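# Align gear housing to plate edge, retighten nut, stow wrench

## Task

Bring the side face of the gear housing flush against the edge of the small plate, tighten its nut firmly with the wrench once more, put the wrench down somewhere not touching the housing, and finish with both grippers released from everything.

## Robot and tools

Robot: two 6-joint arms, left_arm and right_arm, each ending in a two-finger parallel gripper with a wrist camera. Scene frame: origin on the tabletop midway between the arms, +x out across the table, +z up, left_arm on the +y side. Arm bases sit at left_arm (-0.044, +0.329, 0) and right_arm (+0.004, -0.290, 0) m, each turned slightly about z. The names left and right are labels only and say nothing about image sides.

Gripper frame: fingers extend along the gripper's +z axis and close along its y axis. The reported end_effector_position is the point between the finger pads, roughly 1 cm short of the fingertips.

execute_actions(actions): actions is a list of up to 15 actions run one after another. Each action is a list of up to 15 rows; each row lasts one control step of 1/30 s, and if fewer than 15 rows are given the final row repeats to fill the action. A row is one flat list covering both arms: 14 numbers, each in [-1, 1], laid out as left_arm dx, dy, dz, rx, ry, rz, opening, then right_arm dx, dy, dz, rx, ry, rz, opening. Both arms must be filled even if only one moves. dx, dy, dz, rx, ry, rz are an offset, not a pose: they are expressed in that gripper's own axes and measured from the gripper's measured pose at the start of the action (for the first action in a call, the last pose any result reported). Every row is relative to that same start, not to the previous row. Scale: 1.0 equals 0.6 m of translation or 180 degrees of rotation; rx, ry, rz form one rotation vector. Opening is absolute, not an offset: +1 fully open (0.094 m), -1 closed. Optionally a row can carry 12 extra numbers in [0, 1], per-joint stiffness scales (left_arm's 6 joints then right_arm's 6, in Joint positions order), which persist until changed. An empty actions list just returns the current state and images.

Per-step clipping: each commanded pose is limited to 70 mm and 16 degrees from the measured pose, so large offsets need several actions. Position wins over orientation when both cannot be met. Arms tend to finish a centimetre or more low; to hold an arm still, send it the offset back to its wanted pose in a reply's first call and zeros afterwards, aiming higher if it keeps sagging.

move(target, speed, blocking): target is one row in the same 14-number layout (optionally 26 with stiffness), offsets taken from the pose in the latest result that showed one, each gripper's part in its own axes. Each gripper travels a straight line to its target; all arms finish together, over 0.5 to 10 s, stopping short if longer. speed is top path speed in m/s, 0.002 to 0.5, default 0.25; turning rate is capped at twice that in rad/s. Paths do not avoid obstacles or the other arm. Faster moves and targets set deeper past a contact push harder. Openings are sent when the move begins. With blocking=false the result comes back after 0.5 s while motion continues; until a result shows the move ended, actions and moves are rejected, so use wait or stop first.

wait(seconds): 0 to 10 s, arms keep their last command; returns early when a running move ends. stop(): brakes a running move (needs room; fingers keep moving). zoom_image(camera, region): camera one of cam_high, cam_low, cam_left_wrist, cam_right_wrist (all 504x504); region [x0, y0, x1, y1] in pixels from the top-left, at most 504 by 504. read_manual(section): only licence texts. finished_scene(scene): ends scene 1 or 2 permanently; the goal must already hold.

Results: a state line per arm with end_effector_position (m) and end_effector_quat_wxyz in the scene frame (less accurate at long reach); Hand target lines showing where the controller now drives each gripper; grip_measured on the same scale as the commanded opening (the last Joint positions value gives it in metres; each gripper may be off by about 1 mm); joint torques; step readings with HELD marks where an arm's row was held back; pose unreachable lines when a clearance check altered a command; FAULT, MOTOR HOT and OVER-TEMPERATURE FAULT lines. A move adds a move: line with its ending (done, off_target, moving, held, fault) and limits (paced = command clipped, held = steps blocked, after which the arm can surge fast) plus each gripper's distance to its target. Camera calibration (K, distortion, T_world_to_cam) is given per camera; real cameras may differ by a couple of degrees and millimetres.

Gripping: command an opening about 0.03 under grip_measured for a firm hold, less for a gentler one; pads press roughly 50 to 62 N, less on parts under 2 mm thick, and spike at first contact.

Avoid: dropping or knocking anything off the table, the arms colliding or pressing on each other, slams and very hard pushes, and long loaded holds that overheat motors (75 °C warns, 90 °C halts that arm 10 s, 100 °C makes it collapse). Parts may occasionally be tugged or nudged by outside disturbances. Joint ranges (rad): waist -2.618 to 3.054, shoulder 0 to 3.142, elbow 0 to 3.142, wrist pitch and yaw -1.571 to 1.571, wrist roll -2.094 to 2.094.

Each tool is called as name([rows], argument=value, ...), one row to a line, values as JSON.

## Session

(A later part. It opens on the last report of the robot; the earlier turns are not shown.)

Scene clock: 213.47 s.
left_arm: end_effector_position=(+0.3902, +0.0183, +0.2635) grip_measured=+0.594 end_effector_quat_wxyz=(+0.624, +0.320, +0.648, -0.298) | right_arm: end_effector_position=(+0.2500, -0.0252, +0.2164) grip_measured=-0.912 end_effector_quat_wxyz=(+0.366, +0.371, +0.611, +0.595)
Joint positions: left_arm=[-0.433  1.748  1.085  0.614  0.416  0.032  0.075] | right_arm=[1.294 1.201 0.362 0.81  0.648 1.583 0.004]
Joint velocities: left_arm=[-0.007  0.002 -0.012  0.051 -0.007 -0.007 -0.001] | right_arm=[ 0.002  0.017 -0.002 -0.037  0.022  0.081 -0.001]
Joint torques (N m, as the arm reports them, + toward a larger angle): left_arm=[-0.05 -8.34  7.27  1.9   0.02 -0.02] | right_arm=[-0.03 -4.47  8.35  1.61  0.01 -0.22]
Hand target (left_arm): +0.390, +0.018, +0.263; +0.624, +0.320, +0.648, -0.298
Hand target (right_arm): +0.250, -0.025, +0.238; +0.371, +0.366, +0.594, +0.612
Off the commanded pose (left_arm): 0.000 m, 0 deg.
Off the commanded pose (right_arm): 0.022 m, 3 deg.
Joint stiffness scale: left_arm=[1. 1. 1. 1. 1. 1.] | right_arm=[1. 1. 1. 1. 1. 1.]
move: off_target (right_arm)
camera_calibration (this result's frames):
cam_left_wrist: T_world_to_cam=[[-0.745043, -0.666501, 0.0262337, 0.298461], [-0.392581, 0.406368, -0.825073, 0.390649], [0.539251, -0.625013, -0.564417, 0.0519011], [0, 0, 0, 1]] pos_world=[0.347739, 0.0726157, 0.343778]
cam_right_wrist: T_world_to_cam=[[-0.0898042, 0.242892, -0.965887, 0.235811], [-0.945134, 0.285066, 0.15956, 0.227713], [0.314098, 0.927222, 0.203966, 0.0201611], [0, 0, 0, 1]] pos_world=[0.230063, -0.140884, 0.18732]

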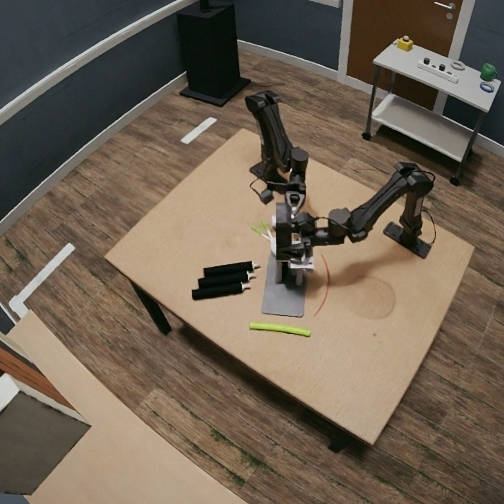

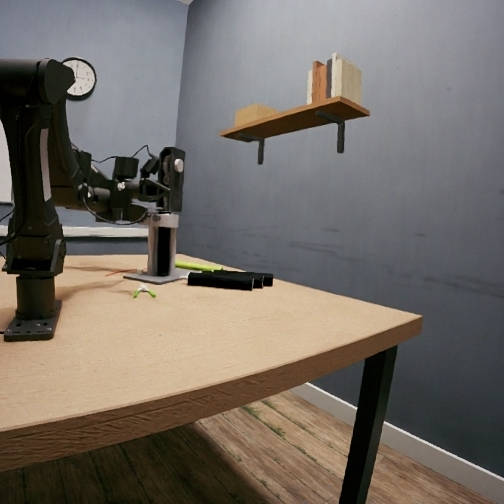

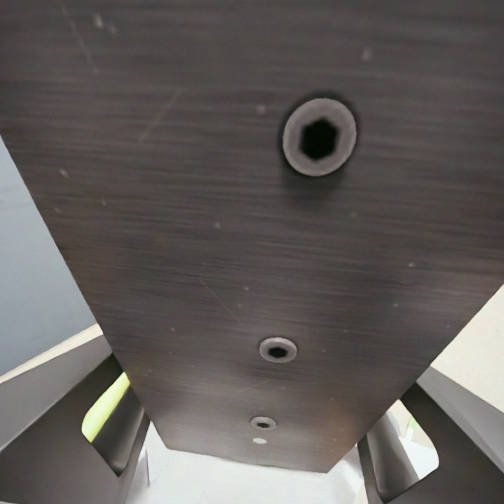

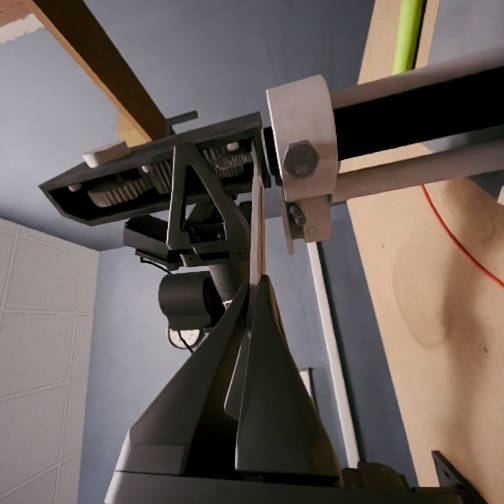

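move(target=[0,0,0,0,0,0,0.5,0,0.05,0,-0.03,0,0.015,-1], speed=0.02)

zoom_image(camera="cam_right_wrist", region=[210,120,300,210])

Scene clock: 216.43 s.
left_arm: end_effector_position=(+0.3902, +0.0183, +0.2635) grip_measured=+0.594 end_effector_quat_wxyz=(+0.624, +0.320, +0.648, -0.298) | right_arm: end_effector_position=(+0.2500, -0.0252, +0.2172) grip_measured=-0.912 end_effector_quat_wxyz=(+0.366, +0.371, +0.610, +0.597)
Joint positions: left_arm=[-0.433  1.748  1.085  0.614  0.416  0.032  0.075] | right_arm=[1.294 1.201 0.362 0.814 0.648 1.583 0.004]
Joint velocities: left_arm=[ 0.002 -0.002 -0.002 -0.007 -0.037  0.022  0.   ] | right_arm=[-0.012  0.002  0.002 -0.022 -0.007 -0.051 -0.001]
Joint torques (N m, as the arm reports them, + toward a larger angle): left_arm=[-0.02 -8.22  7.32  1.88  0.04  0.  ] | right_arm=[-0.07 -3.67  7.67  2.23  0.02 -0.18]
Hand target (left_arm): +0.390, +0.018, +0.263; +0.624, +0.320, +0.648, -0.298
Hand target (right_arm): +0.250, -0.025, +0.246; +0.368, +0.369, +0.575, +0.631
Off the commanded pose (left_arm): 0.000 m, 0 deg.
Off the commanded pose (right_arm): 0.029 m, 6 deg.
Joint stiffness scale: left_arm=[1. 1. 1. 1. 1. 1.] | right_arm=[1. 1. 1. 1. 1. 1.]
move: off_target (right_arm)
camera_calibration (this result's frames):
cam_left_wrist: T_world_to_cam=[[-0.745043, -0.666501, 0.0262337, 0.298461], [-0.392581, 0.406368, -0.825073, 0.390649], [0.539251, -0.625013, -0.564417, 0.0519011], [0, 0, 0, 1]] pos_world=[0.347739, 0.0726157, 0.343778]
cam_right_wrist: T_world_to_cam=[[-0.0883739, 0.24654, -0.965095, 0.236151], [-0.945367, 0.284472, 0.159238, 0.227701], [0.313801, 0.926441, 0.207931, 0.019167], [0, 0, 0, 1]] pos_world=[0.230116, -0.140752, 0.187664]

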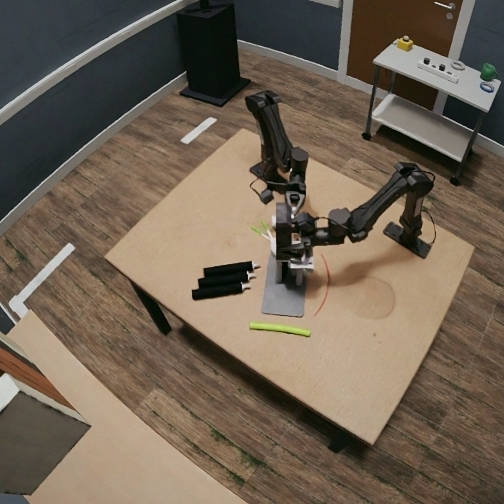

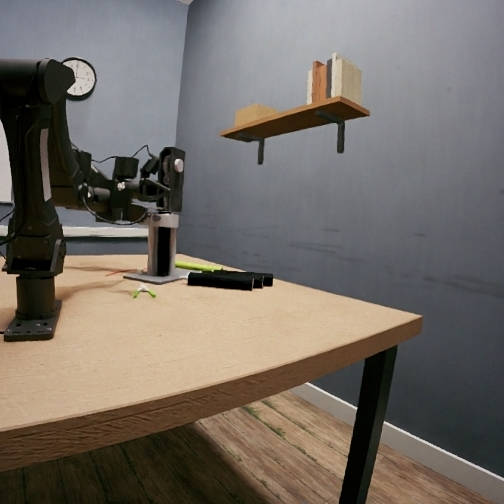

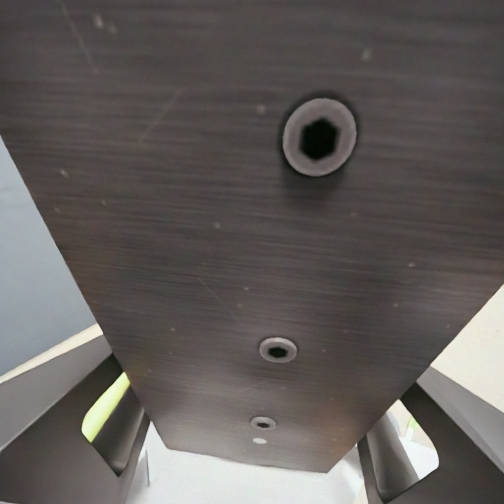

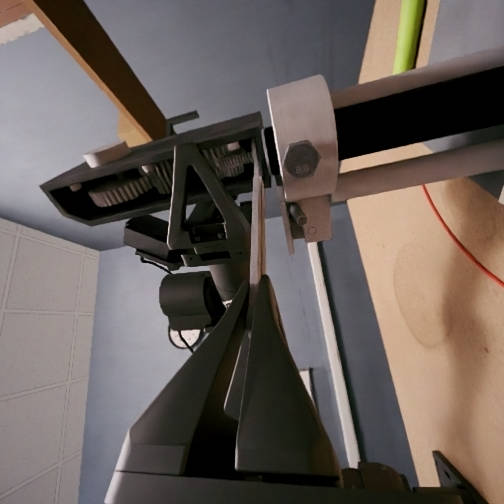

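Region (210, 120, 300, 210) of cam_right_wrist's 504x504 image, scaled by 5.600, with more detail than that image has.

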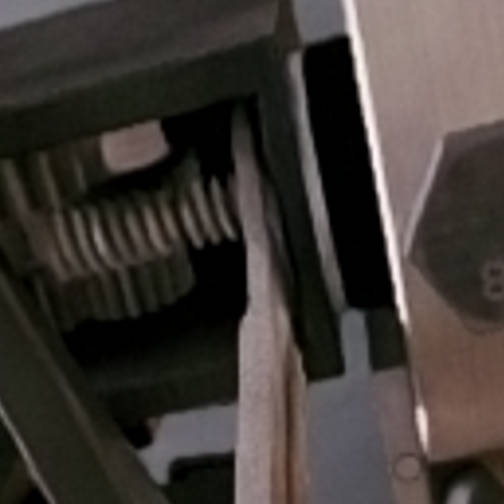

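Friction-bound; wiggle while lifting.

move(target=[0,0,0,0,0,0,0.5,0.008,0.045,-0.003,-0.025,-0.01,0.025,-1], speed=0.04)

zoom_image(camera="cam_right_wrist", region=[210,120,300,210])

Scene clock: 218.20 s.
left_arm: end_effector_position=(+0.3902, +0.0183, +0.2635) grip_measured=+0.594 end_effector_quat_wxyz=(+0.624, +0.320, +0.648, -0.298) | right_arm: end_effector_position=(+0.2491, -0.0237, +0.2170) grip_measured=-0.912 end_effector_quat_wxyz=(+0.365, +0.385, +0.602, +0.597)
Joint positions: left_arm=[-0.433  1.748  1.085  0.614  0.416  0.032  0.075] | right_arm=[1.316 1.219 0.372 0.82  0.691 1.608 0.004]
Joint velocities: left_arm=[-0.007 -0.027  0.012 -0.007 -0.037  0.007 -0.   ] | right_arm=[-0.022  0.007  0.007 -0.022  0.007  0.022 -0.001]
Joint torques (N m, as the arm reports them, + toward a larger angle): left_arm=[-0.06 -8.31  7.3   1.9   0.03  0.03] | right_arm=[ 2.37 -3.44  8.29  2.06  0.42 -0.04]
Hand target (left_arm): +0.390, +0.018, +0.263; +0.624, +0.320, +0.648, -0.298
Hand target (right_arm): +0.246, -0.022, +0.243; +0.363, +0.391, +0.566, +0.628
Off the commanded pose (left_arm): 0.000 m, 0 deg.
Off the commanded pose (right_arm): 0.027 m, 6 deg.
Joint stiffness scale: left_arm=[1. 1. 1. 1. 1. 1.] | right_arm=[1. 1. 1. 1. 1. 1.]
move: off_target (right_arm)
camera_calibration (this result's frames):
cam_left_wrist: T_world_to_cam=[[-0.745043, -0.666501, 0.0262337, 0.298461], [-0.392581, 0.406368, -0.825073, 0.390649], [0.539251, -0.625013, -0.564417, 0.0519011], [0, 0, 0, 1]] pos_world=[0.347739, 0.0726157, 0.343778]
cam_right_wrist: T_world_to_cam=[[-0.0931651, 0.268042, -0.958892, 0.235869], [-0.937285, 0.301285, 0.175285, 0.221279], [0.335883, 0.915085, 0.223163, 0.0090607], [0, 0, 0, 1]] pos_world=[0.226333, -0.138182, 0.185364]

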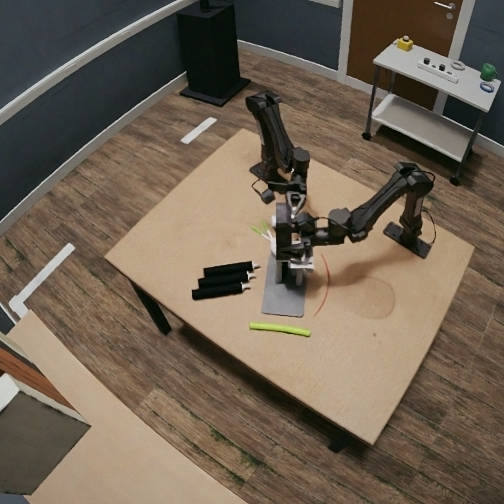

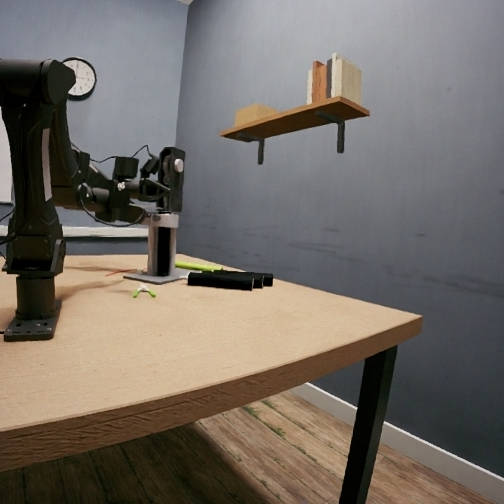

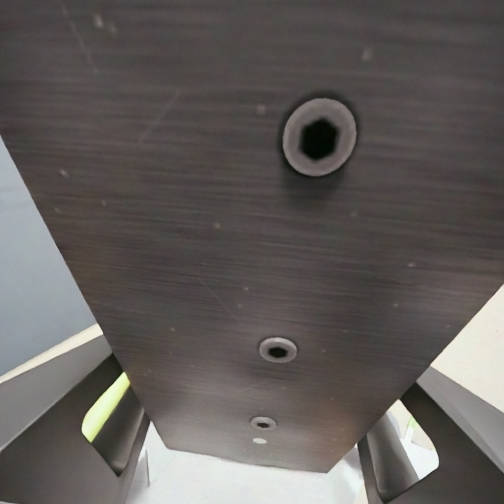

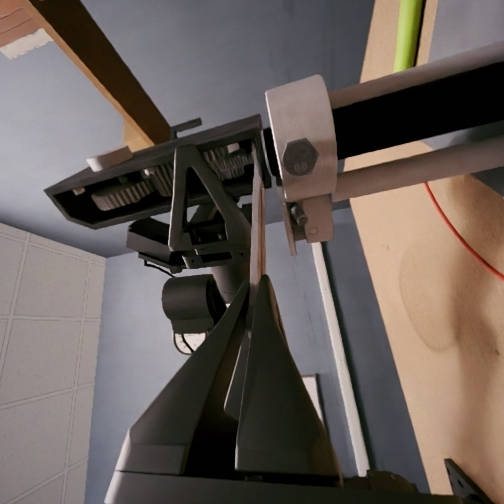

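Region (210, 120, 300, 210) of cam_right_wrist's 504x504 image, scaled by 5.600, with more detail than that image has.

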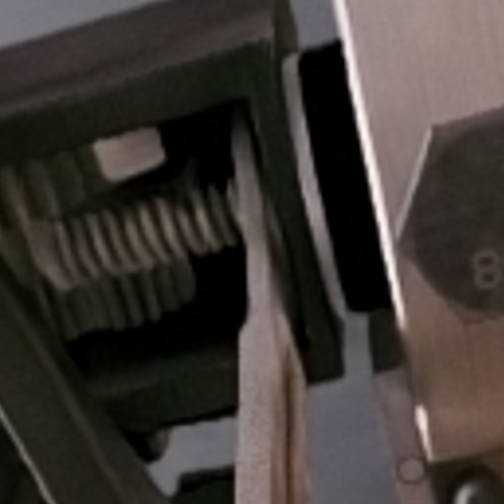

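That side resists; go the other way.

move(target=[0,0,0,0,0,0,0.5,-0.012,0.045,0.002,-0.025,0.018,0,-1], speed=0.04)

zoom_image(camera="cam_right_wrist", region=[210,120,300,210])

Scene clock: 219.73 s.
left_arm: end_effector_position=(+0.3902, +0.0183, +0.2635) grip_measured=+0.594 end_effector_quat_wxyz=(+0.624, +0.320, +0.648, -0.298) | right_arm: end_effector_position=(+0.2555, -0.0258, +0.2294) grip_measured=-0.912 end_effector_quat_wxyz=(+0.360, +0.361, +0.603, +0.613)
Joint positions: left_arm=[-0.433  1.748  1.085  0.614  0.416  0.032  0.075] | right_arm=[1.249 1.181 0.369 0.826 0.576 1.571 0.004]
Joint velocities: left_arm=[-0.002 -0.007 -0.002  0.022 -0.037 -0.022 -0.001] | right_arm=[ 0.007 -0.002 -0.002  0.037  0.066 -0.051  0.   ]
Joint torques (N m, as the arm reports them, + toward a larger angle): left_arm=[ 0.01 -8.28  7.29  1.88  0.05  0.01] | right_arm=[-0.74 -4.43  6.15  1.8  -0.14 -0.14]
Hand target (left_arm): +0.390, +0.018, +0.263; +0.624, +0.320, +0.648, -0.298
Hand target (right_arm): +0.254, -0.029, +0.244; +0.363, +0.353, +0.588, +0.630
Off the commanded pose (left_arm): 0.000 m, 0 deg.
Off the commanded pose (right_arm): 0.015 m, 3 deg.
Joint stiffness scale: left_arm=[1. 1. 1. 1. 1. 1.] | right_arm=[1. 1. 1. 1. 1. 1.]
move: off_target (right_arm)
camera_calibration (this result's frames):
cam_left_wrist: T_world_to_cam=[[-0.745043, -0.666501, 0.0262337, 0.298461], [-0.392581, 0.406368, -0.825073, 0.390649], [0.539251, -0.625013, -0.564417, 0.0519011], [0, 0, 0, 1]] pos_world=[0.347739, 0.0726157, 0.343778]
cam_right_wrist: T_world_to_cam=[[-0.073315, 0.268131, -0.960589, 0.244207], [-0.956274, 0.254545, 0.144037, 0.236564], [0.283134, 0.929146, 0.237745, 0.0166193], [0, 0, 0, 1]] pos_world=[0.239418, -0.141137, 0.196557]

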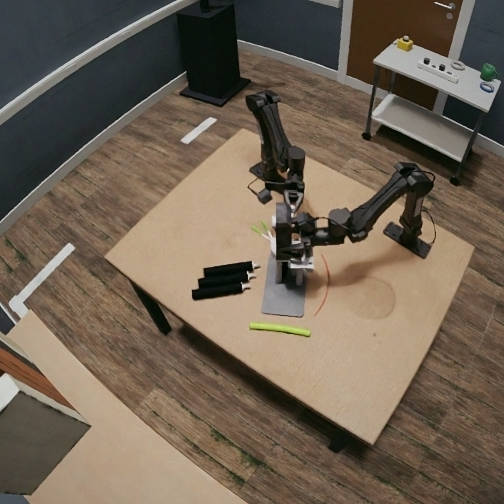

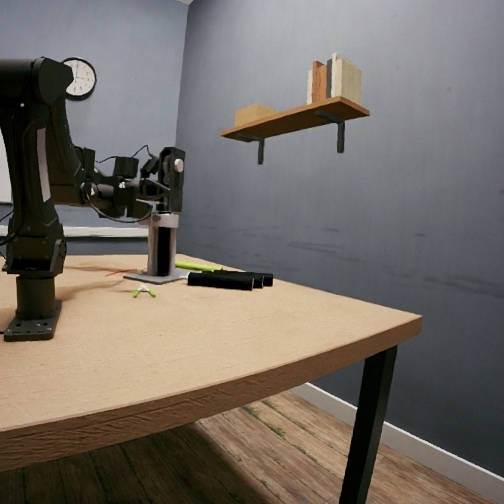

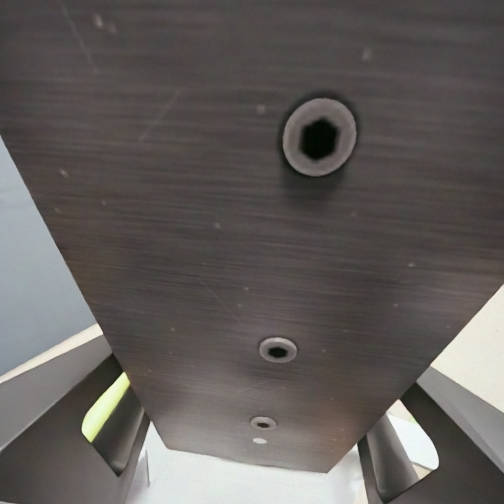

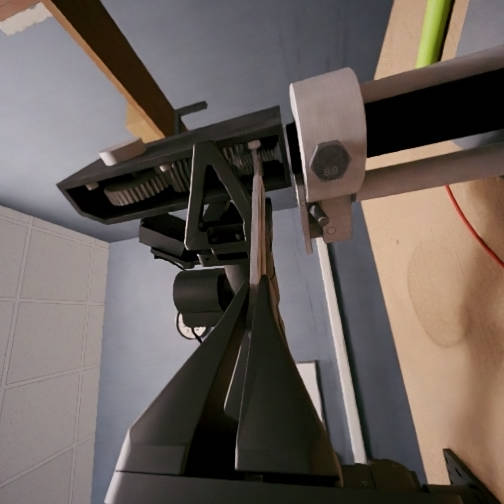

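Region (210, 120, 300, 210) of cam_right_wrist's 504x504 image, scaled by 5.600, with more detail than that image has.

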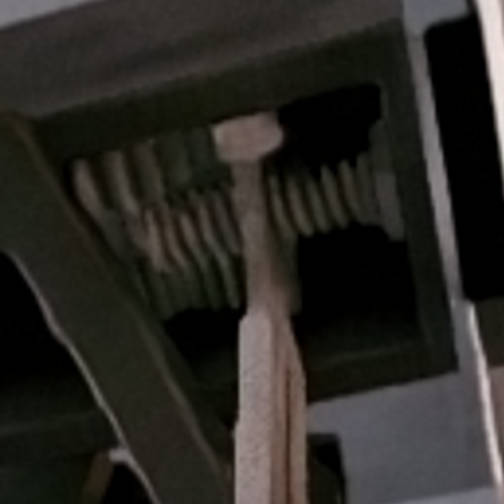

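move(target=[0,0,0,0,0,0,0.5,-0.062,0.006,-0.006,0,0.1,0,-1], speed=0.04)

move(target=[-0.02,0,0,0,0,0,1,0.018,0.015,-0.09,0,0,0,-1], speed=0.03)

Scene clock: 224.03 s.
left_arm: end_effector_position=(+0.3902, +0.0183, +0.2635) grip_measured=+0.594 end_effector_quat_wxyz=(+0.624, +0.320, +0.648, -0.298) | right_arm: end_effector_position=(+0.2726, -0.0566, +0.2268) grip_measured=-0.912 end_effector_quat_wxyz=(+0.260, +0.265, +0.658, +0.655)
Joint positions: left_arm=[-0.433  1.748  1.085  0.614  0.416  0.032  0.075] | right_arm=[ 0.789  1.035  0.312  0.715 -0.193  1.574  0.004]
Joint velocities: left_arm=[ 0.012  0.017  0.007 -0.007 -0.022  0.007  0.001] | right_arm=[ 0.012 -0.007 -0.002 -0.095 -0.081 -0.066  0.   ]
Joint torques (N m, as the arm reports them, + toward a larger angle): left_arm=[-0.01 -8.26  7.33  1.88  0.05  0.  ] | right_arm=[-0.74 -3.17  6.91  1.66 -0.12 -0.03]
Hand target (left_arm): +0.390, +0.018, +0.263; +0.624, +0.320, +0.648, -0.298
Hand target (right_arm): +0.271, -0.059, +0.233; +0.263, +0.258, +0.654, +0.660
Off the commanded pose (left_arm): 0.000 m, 0 deg.
Off the commanded pose (right_arm): 0.007 m, 1 deg.
Joint stiffness scale: left_arm=[1. 1. 1. 1. 1. 1.] | right_arm=[1. 1. 1. 1. 1. 1.]
move: done
camera_calibration (this result's frames):
cam_left_wrist: T_world_to_cam=[[-0.745043, -0.666501, 0.0262337, 0.298461], [-0.392581, 0.406368, -0.825073, 0.390649], [0.539251, -0.625013, -0.564417, 0.0519011], [0, 0, 0, 1]] pos_world=[0.347739, 0.0726157, 0.343778]
cam_right_wrist: T_world_to_cam=[[-0.161635, 0.217856, -0.962503, 0.272889], [-0.9868, -0.0455927, 0.155395, 0.249922], [-0.0100293, 0.974915, 0.22235, 0.126961], [0, 0, 0, 1]] pos_world=[0.292005, -0.171832, 0.19559]

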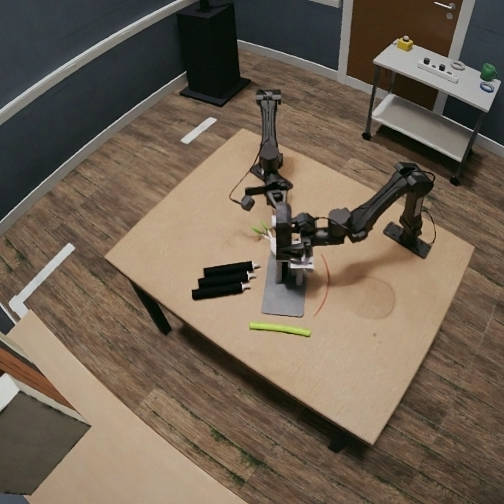

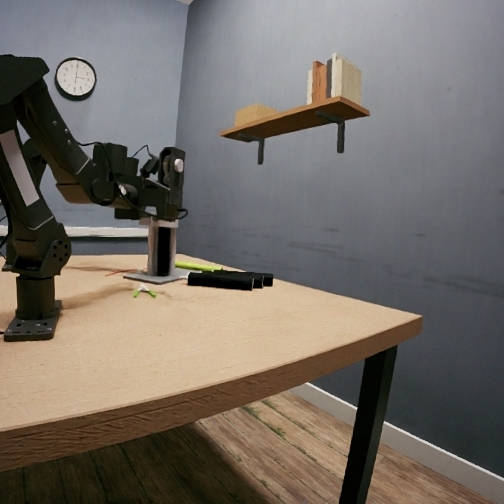

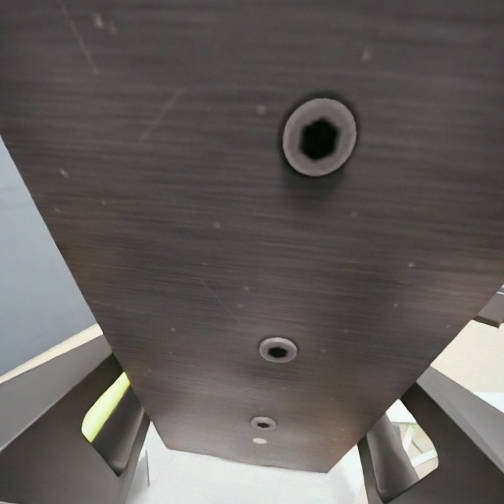

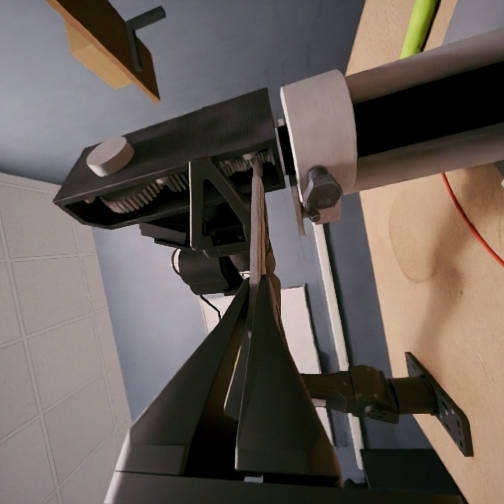

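Scene clock: 226.40 s.
left_arm: end_effector_position=(+0.3894, +0.0187, +0.2523) grip_measured=+1.000 end_effector_quat_wxyz=(+0.606, +0.321, +0.664, -0.298) | right_arm: end_effector_position=(+0.2308, -0.0863, +0.2316) grip_measured=-0.912 end_effector_quat_wxyz=(+0.255, +0.270, +0.663, +0.650)
Joint positions: left_arm=[-0.433  1.748  1.085  0.566  0.417  0.032  0.094] | right_arm=[ 0.789  0.639  0.248  0.364 -0.193  1.579  0.004]
Joint velocities: left_arm=[-0.002 -0.007  0.007  0.022  0.022  0.051  0.   ] | right_arm=[-0.002 -0.017  0.002 -0.007 -0.051  0.007 -0.   ]
Joint torques (N m, as the arm reports them, + toward a larger angle): left_arm=[-0.01 -9.74  9.82  1.89  0.03  0.01] | right_arm=[-0.42 -1.24  7.02  1.65 -0.04 -0.04]
Hand target (left_arm): +0.390, +0.018, +0.275; +0.623, +0.320, +0.648, -0.298
Hand target (right_arm): +0.229, -0.088, +0.236; +0.260, +0.265, +0.658, +0.655
Off the commanded pose (left_arm): 0.023 m, 3 deg.
Off the commanded pose (right_arm): 0.006 m, 1 deg.
Joint stiffness scale: left_arm=[1. 1. 1. 1. 1. 1.] | right_arm=[1. 1. 1. 1. 1. 1.]
move: off_target (left_arm)
camera_calibration (this result's frames):
cam_left_wrist: T_world_to_cam=[[-0.743829, -0.666995, 0.0428539, 0.293743], [-0.426905, 0.424791, -0.798313, 0.387243], [0.514267, -0.612103, -0.600716, 0.0648728], [0, 0, 0, 1]] pos_world=[0.350449, 0.0711368, 0.335523]
cam_right_wrist: T_world_to_cam=[[-0.180332, 0.210331, -0.960854, 0.280469], [-0.983589, -0.0442163, 0.17492, 0.201401], [-0.00569442, 0.97663, 0.214853, 0.1553], [0, 0, 0, 1]] pos_world=[0.249558, -0.201757, 0.200895]

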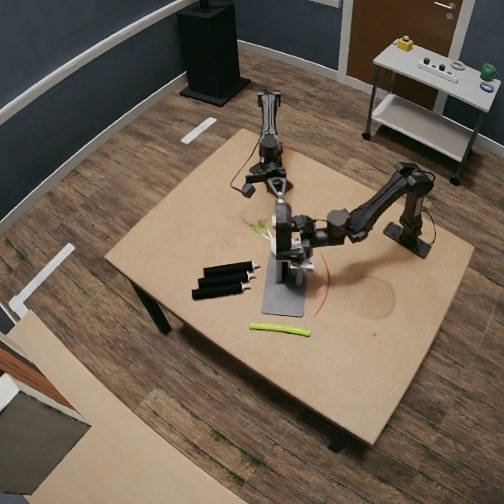

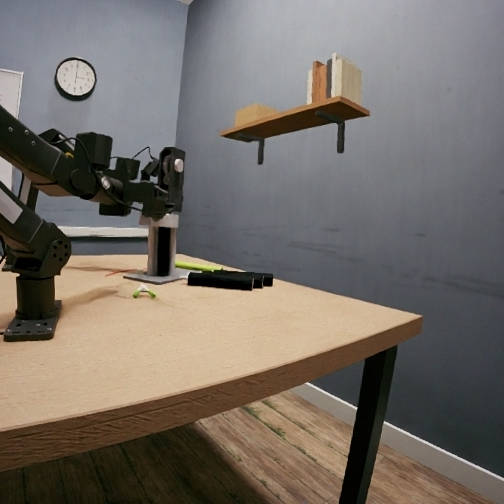

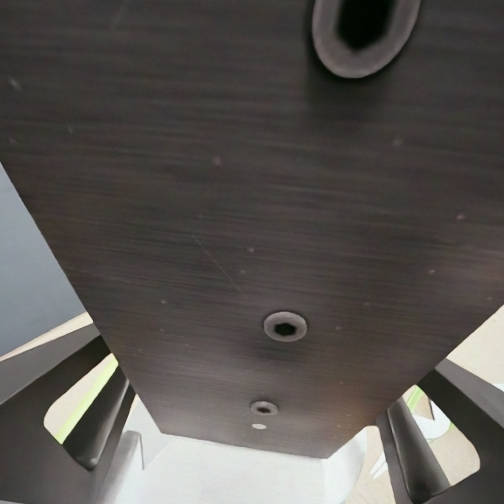

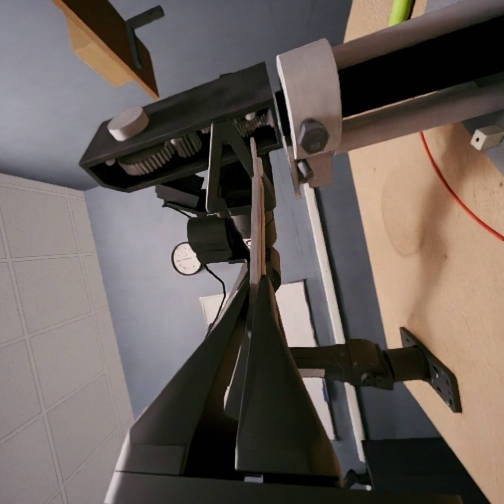

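move(target=[-0.08,0,-0.25,0,0,0,1,0.19,0.02,-0.04,0,0.11,0,-1], speed=0.08)

move(target=[-0.1,0.1,-0.15,0,0,0,1,0,-0.2,0,0.15,0,0,-1], speed=0.08)

Scene clock: 229.33 s.
left_arm: end_effector_position=(+0.3038, +0.1308, +0.3103) grip_measured=+1.000 end_effector_quat_wxyz=(+0.602, +0.318, +0.669, -0.299) | right_arm: end_effector_position=(+0.1325, -0.0247, +0.2264) grip_measured=-0.912 end_effector_quat_wxyz=(+0.125, +0.162, +0.713, +0.671)
Joint positions: left_arm=[-0.192  1.205  0.85   0.232  0.654  0.058  0.094] | right_arm=[ 1.219  0.552  0.257  0.227 -0.116  1.602  0.004]
Joint velocities: left_arm=[-0.012 -0.017  0.007 -0.022  0.022  0.037  0.   ] | right_arm=[-0.012  0.002 -0.007  0.007  0.007 -0.007  0.   ]
Joint torques (N m, as the arm reports them, + toward a larger angle): left_arm=[ 0.68 -5.69  6.68  1.81  0.19  0.04] | right_arm=[ 0.77 -0.53  9.57  1.67  0.12 -0.04]
Hand target (left_arm): +0.299, +0.133, +0.313; +0.606, +0.321, +0.664, -0.297
Hand target (right_arm): +0.132, -0.026, +0.245; +0.134, +0.157, +0.697, +0.687
Off the commanded pose (left_arm): 0.005 m, 1 deg.
Off the commanded pose (right_arm): 0.019 m, 3 deg.
Joint stiffness scale: left_arm=[1. 1. 1. 1. 1. 1.] | right_arm=[1. 1. 1. 1. 1. 1.]
move: off_target (right_arm)
camera_calibration (this result's frames):
cam_left_wrist: T_world_to_cam=[[-0.741569, -0.668849, 0.0521205, 0.299114], [-0.438285, 0.424185, -0.792448, 0.351107], [0.507919, -0.610498, -0.607709, 0.216225], [0, 0, 0, 1]] pos_world=[0.265874, 0.183133, 0.394046]
cam_right_wrist: T_world_to_cam=[[-0.280525, 0.108524, -0.953692, 0.254007], [-0.899928, -0.375292, 0.222005, 0.0784407], [-0.33382, 0.920532, 0.202943, 0.140534], [0, 0, 0, 1]] pos_world=[0.188759, -0.127494, 0.19631]

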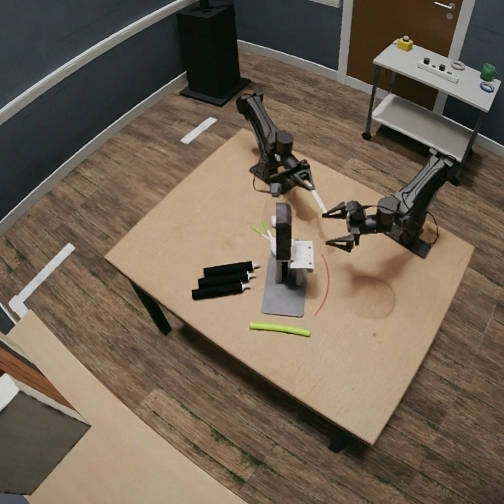

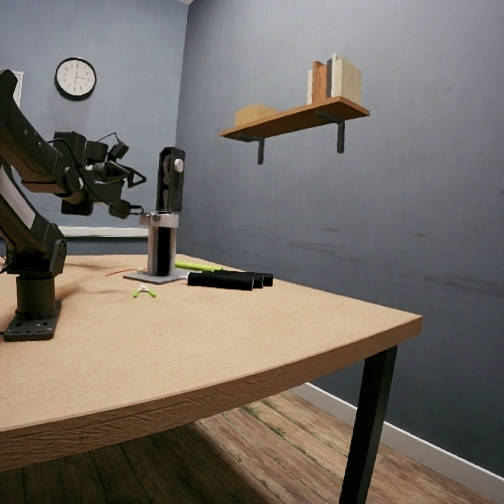

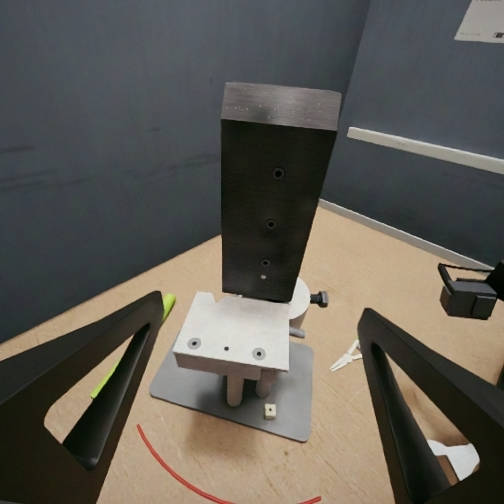

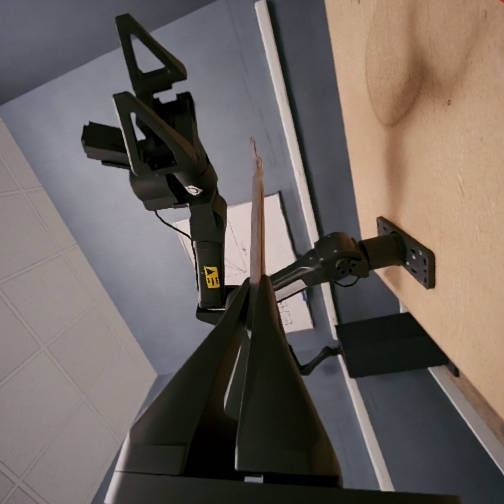

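Scene clock: 232.73 s.
left_arm: end_effector_position=(+0.2997, +0.2327, +0.3635) grip_measured=+1.000 end_effector_quat_wxyz=(+0.592, +0.310, +0.679, -0.304) | right_arm: end_effector_position=(+0.1252, -0.0303, +0.1098) grip_measured=-0.912 end_effector_quat_wxyz=(+0.080, +0.189, +0.846, +0.492)
Joint positions: left_arm=[ 0.229  1.183  1.091 -0.145  1.064  0.162  0.094] | right_arm=[ 1.236  0.761  0.257 -0.026 -0.108  1.567  0.004]
Joint velocities: left_arm=[-0.002  0.007 -0.007 -0.066 -0.007  0.007  0.   ] | right_arm=[-0.002  0.002 -0.017  0.051 -0.037 -0.007 -0.001]
Joint torques (N m, as the arm reports them, + toward a larger angle): left_arm=[ 0.7  -3.51 10.58  1.59  0.28  0.05] | right_arm=[ 0.85  0.37  7.23  1.47  0.16 -0.12]
Hand target (left_arm): +0.299, +0.234, +0.377; +0.602, +0.319, +0.669, -0.298
Hand target (right_arm): +0.126, -0.031, +0.107; +0.087, +0.185, +0.850, +0.485
Off the commanded pose (left_arm): 0.014 m, 2 deg.
Off the commanded pose (right_arm): 0.003 m, 1 deg.
Joint stiffness scale: left_arm=[1. 1. 1. 1. 1. 1.] | right_arm=[1. 1. 1. 1. 1. 1.]
move: off_target (left_arm)
camera_calibration (this result's frames):
cam_left_wrist: T_world_to_cam=[[-0.73518, -0.673158, 0.0798013, 0.350439], [-0.467054, 0.417697, -0.779352, 0.353624], [0.491294, -0.610236, -0.621484, 0.3228], [0, 0, 0, 1]] pos_world=[0.264208, 0.285177, 0.448247]
cam_right_wrist: T_world_to_cam=[[-0.456233, -0.280088, -0.844632, 0.139576], [-0.820512, -0.234944, 0.521115, 0.057169], [-0.344399, 0.93078, -0.122626, 0.204268], [0, 0, 0, 1]] pos_world=[0.180937, -0.137603, 0.113147]

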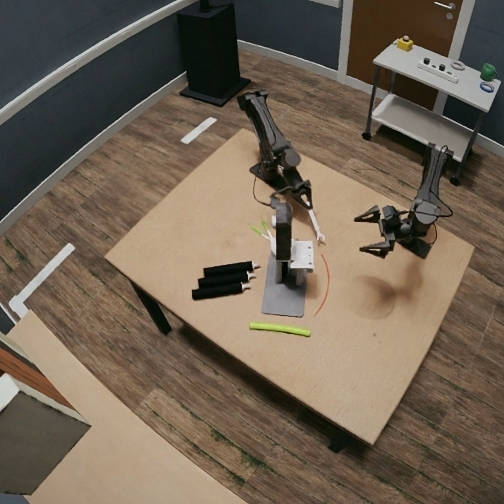

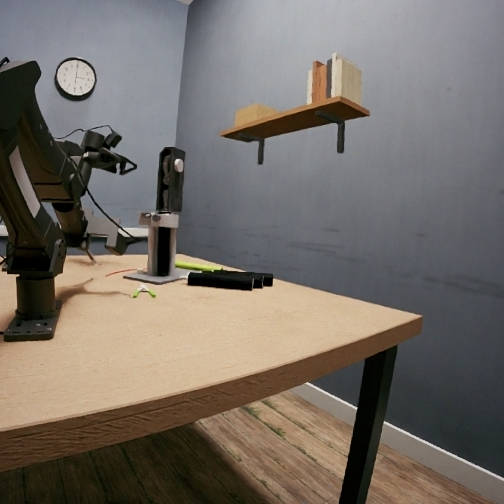

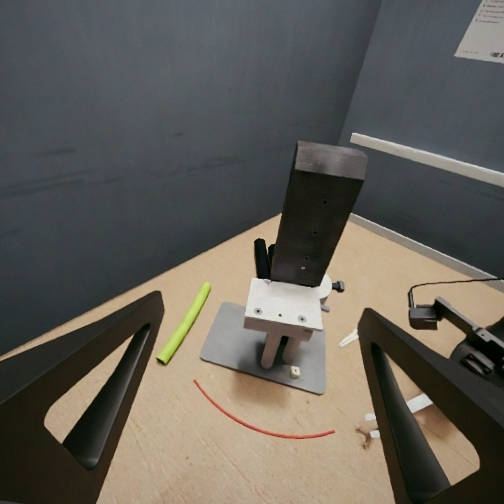

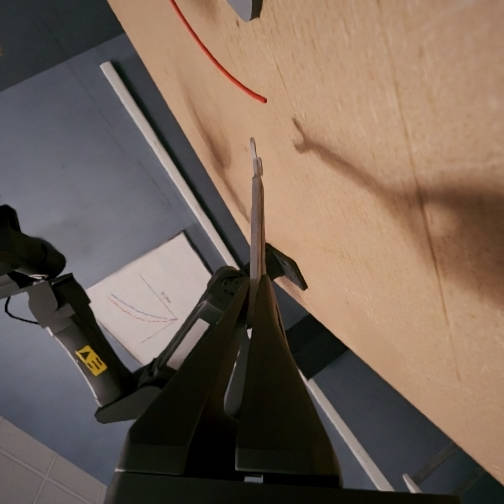

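move(target=[0,0,0,0,0,0,1,0,0.005,0.125,0,0,0,-1], speed=0.03)

Scene clock: 235.60 s.
left_arm: end_effector_position=(+0.2996, +0.2326, +0.3634) grip_measured=+1.000 end_effector_quat_wxyz=(+0.592, +0.310, +0.679, -0.304) | right_arm: end_effector_position=(+0.1461, +0.0280, +0.0747) grip_measured=-0.912 end_effector_quat_wxyz=(+0.073, +0.188, +0.845, +0.496)
Joint positions: left_arm=[ 0.229  1.183  1.091 -0.146  1.064  0.163  0.094] | right_arm=[ 1.276  1.309  0.302  0.484 -0.087  1.593  0.004]
Joint velocities: left_arm=[-0.002 -0.012 -0.002 -0.007  0.022 -0.051  0.   ] | right_arm=[-0.022 -0.002 -0.007  0.051  0.037 -0.037 -0.   ]
Joint torques (N m, as the arm reports them, + toward a larger angle): left_arm=[ 0.   -3.55  7.44  1.64  0.11 -0.02] | right_arm=[ 0.81 -1.98  7.23  1.45  0.17 -0.01]
Hand target (left_arm): +0.300, +0.233, +0.364; +0.592, +0.310, +0.679, -0.303
Hand target (right_arm): +0.149, +0.031, +0.075; +0.080, +0.190, +0.846, +0.493
Off the commanded pose (left_arm): 0.000 m, 0 deg.
Off the commanded pose (right_arm): 0.005 m, 1 deg.
Joint stiffness scale: left_arm=[1. 1. 1. 1. 1. 1.] | right_arm=[1. 1. 1. 1. 1. 1.]
move: done
camera_calibration (this result's frames):
cam_left_wrist: T_world_to_cam=[[-0.735447, -0.672836, 0.080058, 0.350262], [-0.467266, 0.418054, -0.779034, 0.353341], [0.490693, -0.610347, -0.62185, 0.323054], [0, 0, 0, 1]] pos_world=[0.264183, 0.285128, 0.448115]
cam_right_wrist: T_world_to_cam=[[-0.46062, -0.275936, -0.843616, 0.136261], [-0.814197, -0.247099, 0.52538, 0.105423], [-0.353428, 0.928871, -0.110847, 0.153357], [0, 0, 0, 1]] pos_world=[0.202801, -0.0787994, 0.0765641]

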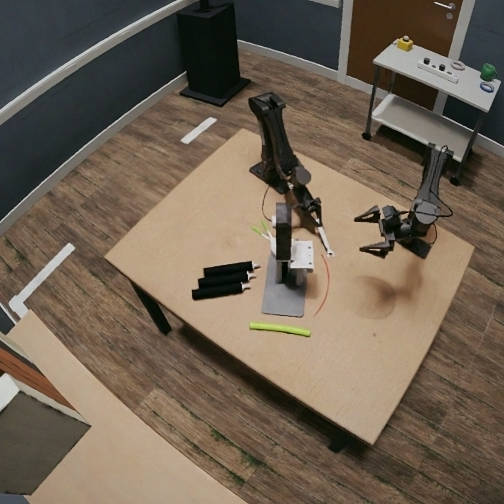

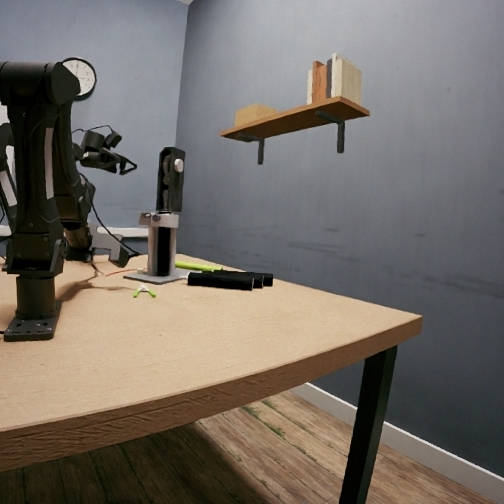

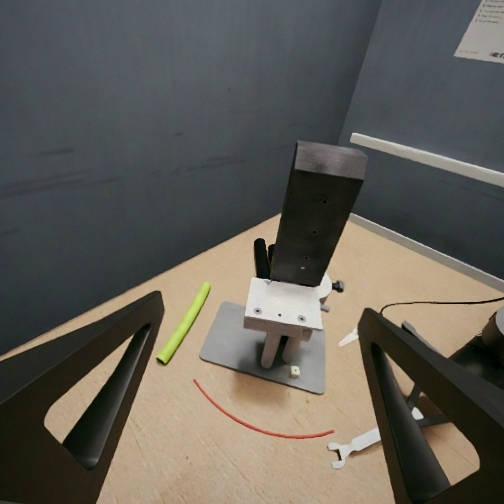

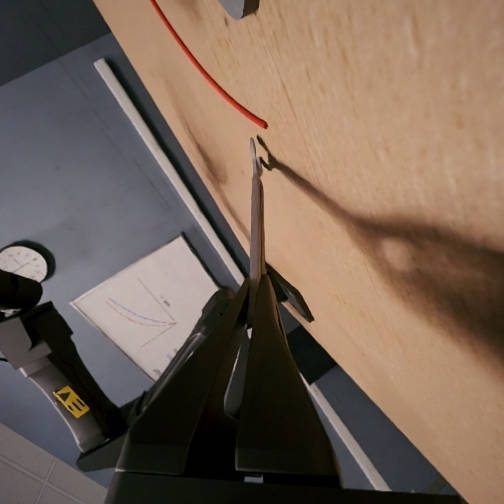

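move(target=[0,0,0,0,0,0,1,0,-0.012,0,0,0,0,-1], speed=0.01)

move(target=[0,0,0,0,0,0,1,0,-0.07,0,0.07,0,-0.05,-0.6], speed=0.03)

Scene clock: 236.63 s.
left_arm: end_effector_position=(+0.2996, +0.2326, +0.3634) grip_measured=+1.000 end_effector_quat_wxyz=(+0.592, +0.310, +0.679, -0.304) | right_arm: end_effector_position=(+0.1455, +0.0268, +0.0740) grip_measured=-0.912 end_effector_quat_wxyz=(+0.074, +0.188, +0.842, +0.500)
Joint positions: left_arm=[ 0.229  1.183  1.091 -0.146  1.064  0.163  0.094] | right_arm=[ 1.276  1.31   0.286  0.51  -0.087  1.595  0.004]
Joint velocities: left_arm=[-0.002  0.002 -0.012  0.037 -0.022 -0.081  0.   ] | right_arm=[-0.022 -0.022  0.002  0.037  0.037 -0.037 -0.   ]
Joint torques (N m, as the arm reports them, + toward a larger angle): left_arm=[ 0.08 -3.63  7.37  1.62  0.17  0.  ] | right_arm=[ 0.11 -2.06  4.83  1.66 -0.02 -0.01]
Hand target (left_arm): +0.300, +0.233, +0.363; +0.592, +0.310, +0.679, -0.304
Hand target (right_arm): +0.144, +0.025, +0.069; +0.073, +0.188, +0.845, +0.496
Off the commanded pose (left_arm): 0.000 m, 0 deg.
Off the commanded pose (right_arm): 0.006 m, 1 deg.
Joint stiffness scale: left_arm=[1. 1. 1. 1. 1. 1.] | right_arm=[1. 1. 1. 1. 1. 1.]
move: done
camera_calibration (this result's frames):
cam_left_wrist: T_world_to_cam=[[-0.735447, -0.672836, 0.080058, 0.350262], [-0.467266, 0.418054, -0.779034, 0.353341], [0.490693, -0.610347, -0.62185, 0.323054], [0, 0, 0, 1]] pos_world=[0.264183, 0.285128, 0.448115]
cam_right_wrist: T_world_to_cam=[[-0.459036, -0.267139, -0.847303, 0.134859], [-0.815727, -0.251095, 0.521095, 0.105567], [-0.351958, 0.93037, -0.10265, 0.153391], [0, 0, 0, 1]] pos_world=[0.202007, -0.0801771, 0.0750018]

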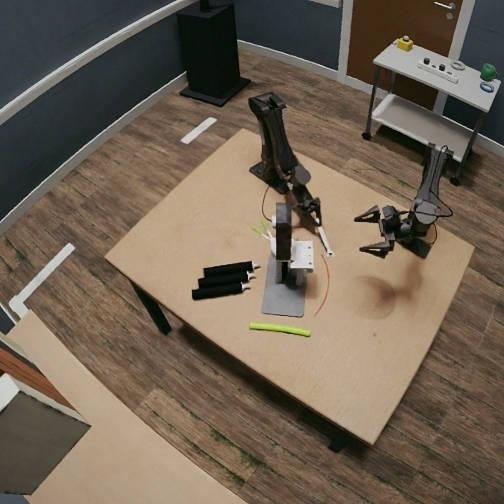

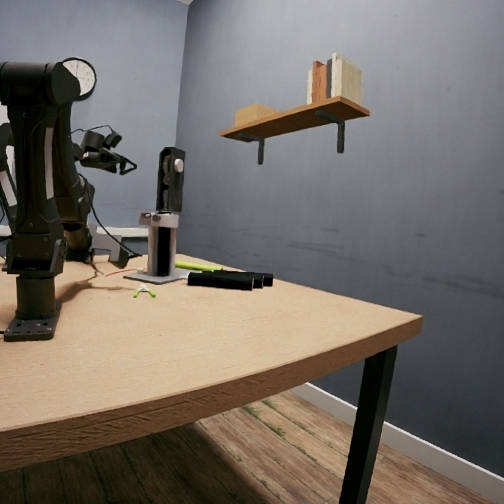

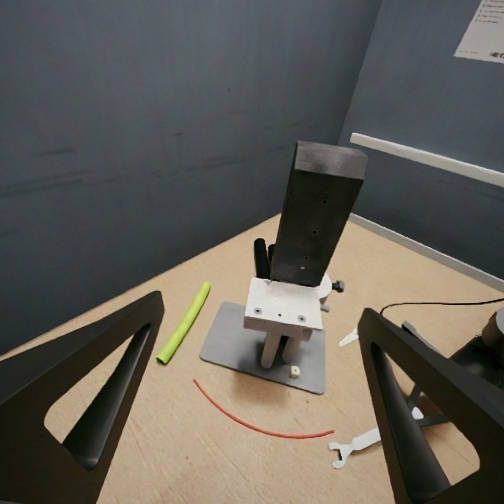

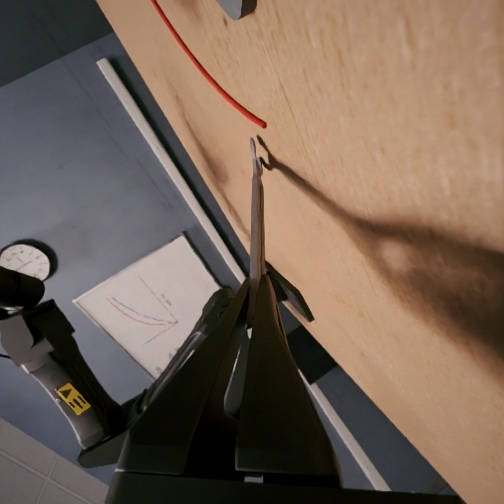

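Scene clock: 241.37 s.
left_arm: end_effector_position=(+0.2996, +0.2326, +0.3634) grip_measured=+1.000 end_effector_quat_wxyz=(+0.592, +0.310, +0.679, -0.304) | right_arm: end_effector_position=(+0.1338, +0.0072, +0.0396) grip_measured=-0.602 end_effector_quat_wxyz=(+0.086, +0.132, +0.899, +0.409)
Joint positions: left_arm=[ 0.229  1.183  1.091 -0.146  1.064  0.163  0.094] | right_arm=[ 1.286  1.31   0.319  0.28  -0.078  1.443  0.019]
Joint velocities: left_arm=[-0.007 -0.022  0.002  0.037 -0.037 -0.022  0.   ] | right_arm=[-0.007 -0.002  0.002  0.007 -0.007 -0.037 -0.001]
Joint torques (N m, as the arm reports them, + toward a larger angle): left_arm=[-0.05 -3.68  7.38  1.65  0.14  0.01] | right_arm=[ 0.82 -1.67  7.44  1.15  0.17 -0.14]
Hand target (left_arm): +0.300, +0.233, +0.363; +0.592, +0.310, +0.679, -0.304
Hand target (right_arm): +0.136, +0.008, +0.038; +0.093, +0.128, +0.904, +0.397
Off the commanded pose (left_arm): 0.000 m, 0 deg.
Off the commanded pose (right_arm): 0.003 m, 2 deg.
Joint stiffness scale: left_arm=[1. 1. 1. 1. 1. 1.] | right_arm=[1. 1. 1. 1. 1. 1.]
move: done
camera_calibration (this result's frames):
cam_left_wrist: T_world_to_cam=[[-0.735447, -0.672836, 0.080058, 0.350262], [-0.467266, 0.418054, -0.779034, 0.353341], [0.490693, -0.610347, -0.62185, 0.323054], [0, 0, 0, 1]] pos_world=[0.264183, 0.285128, 0.448115]
cam_right_wrist: T_world_to_cam=[[-0.397006, -0.488743, -0.776863, 0.0855968], [-0.813352, -0.204834, 0.54452, 0.107453], [-0.425259, 0.848041, -0.3162, 0.182738], [0, 0, 0, 1]] pos_world=[0.19909, -0.0911242, 0.0657685]

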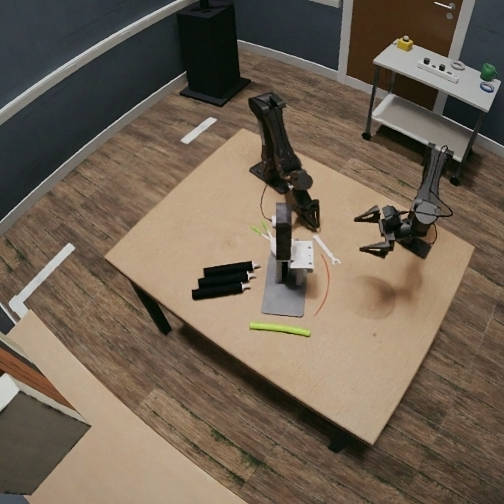

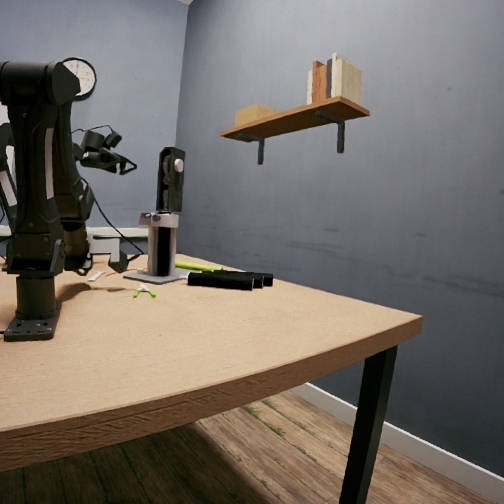

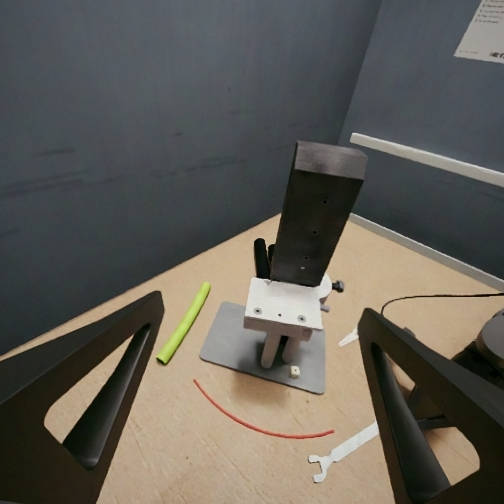

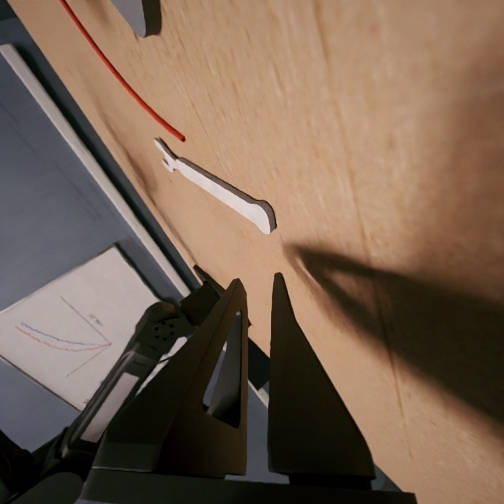

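finished_scene(scene=1)

The scene is finished: the task was done.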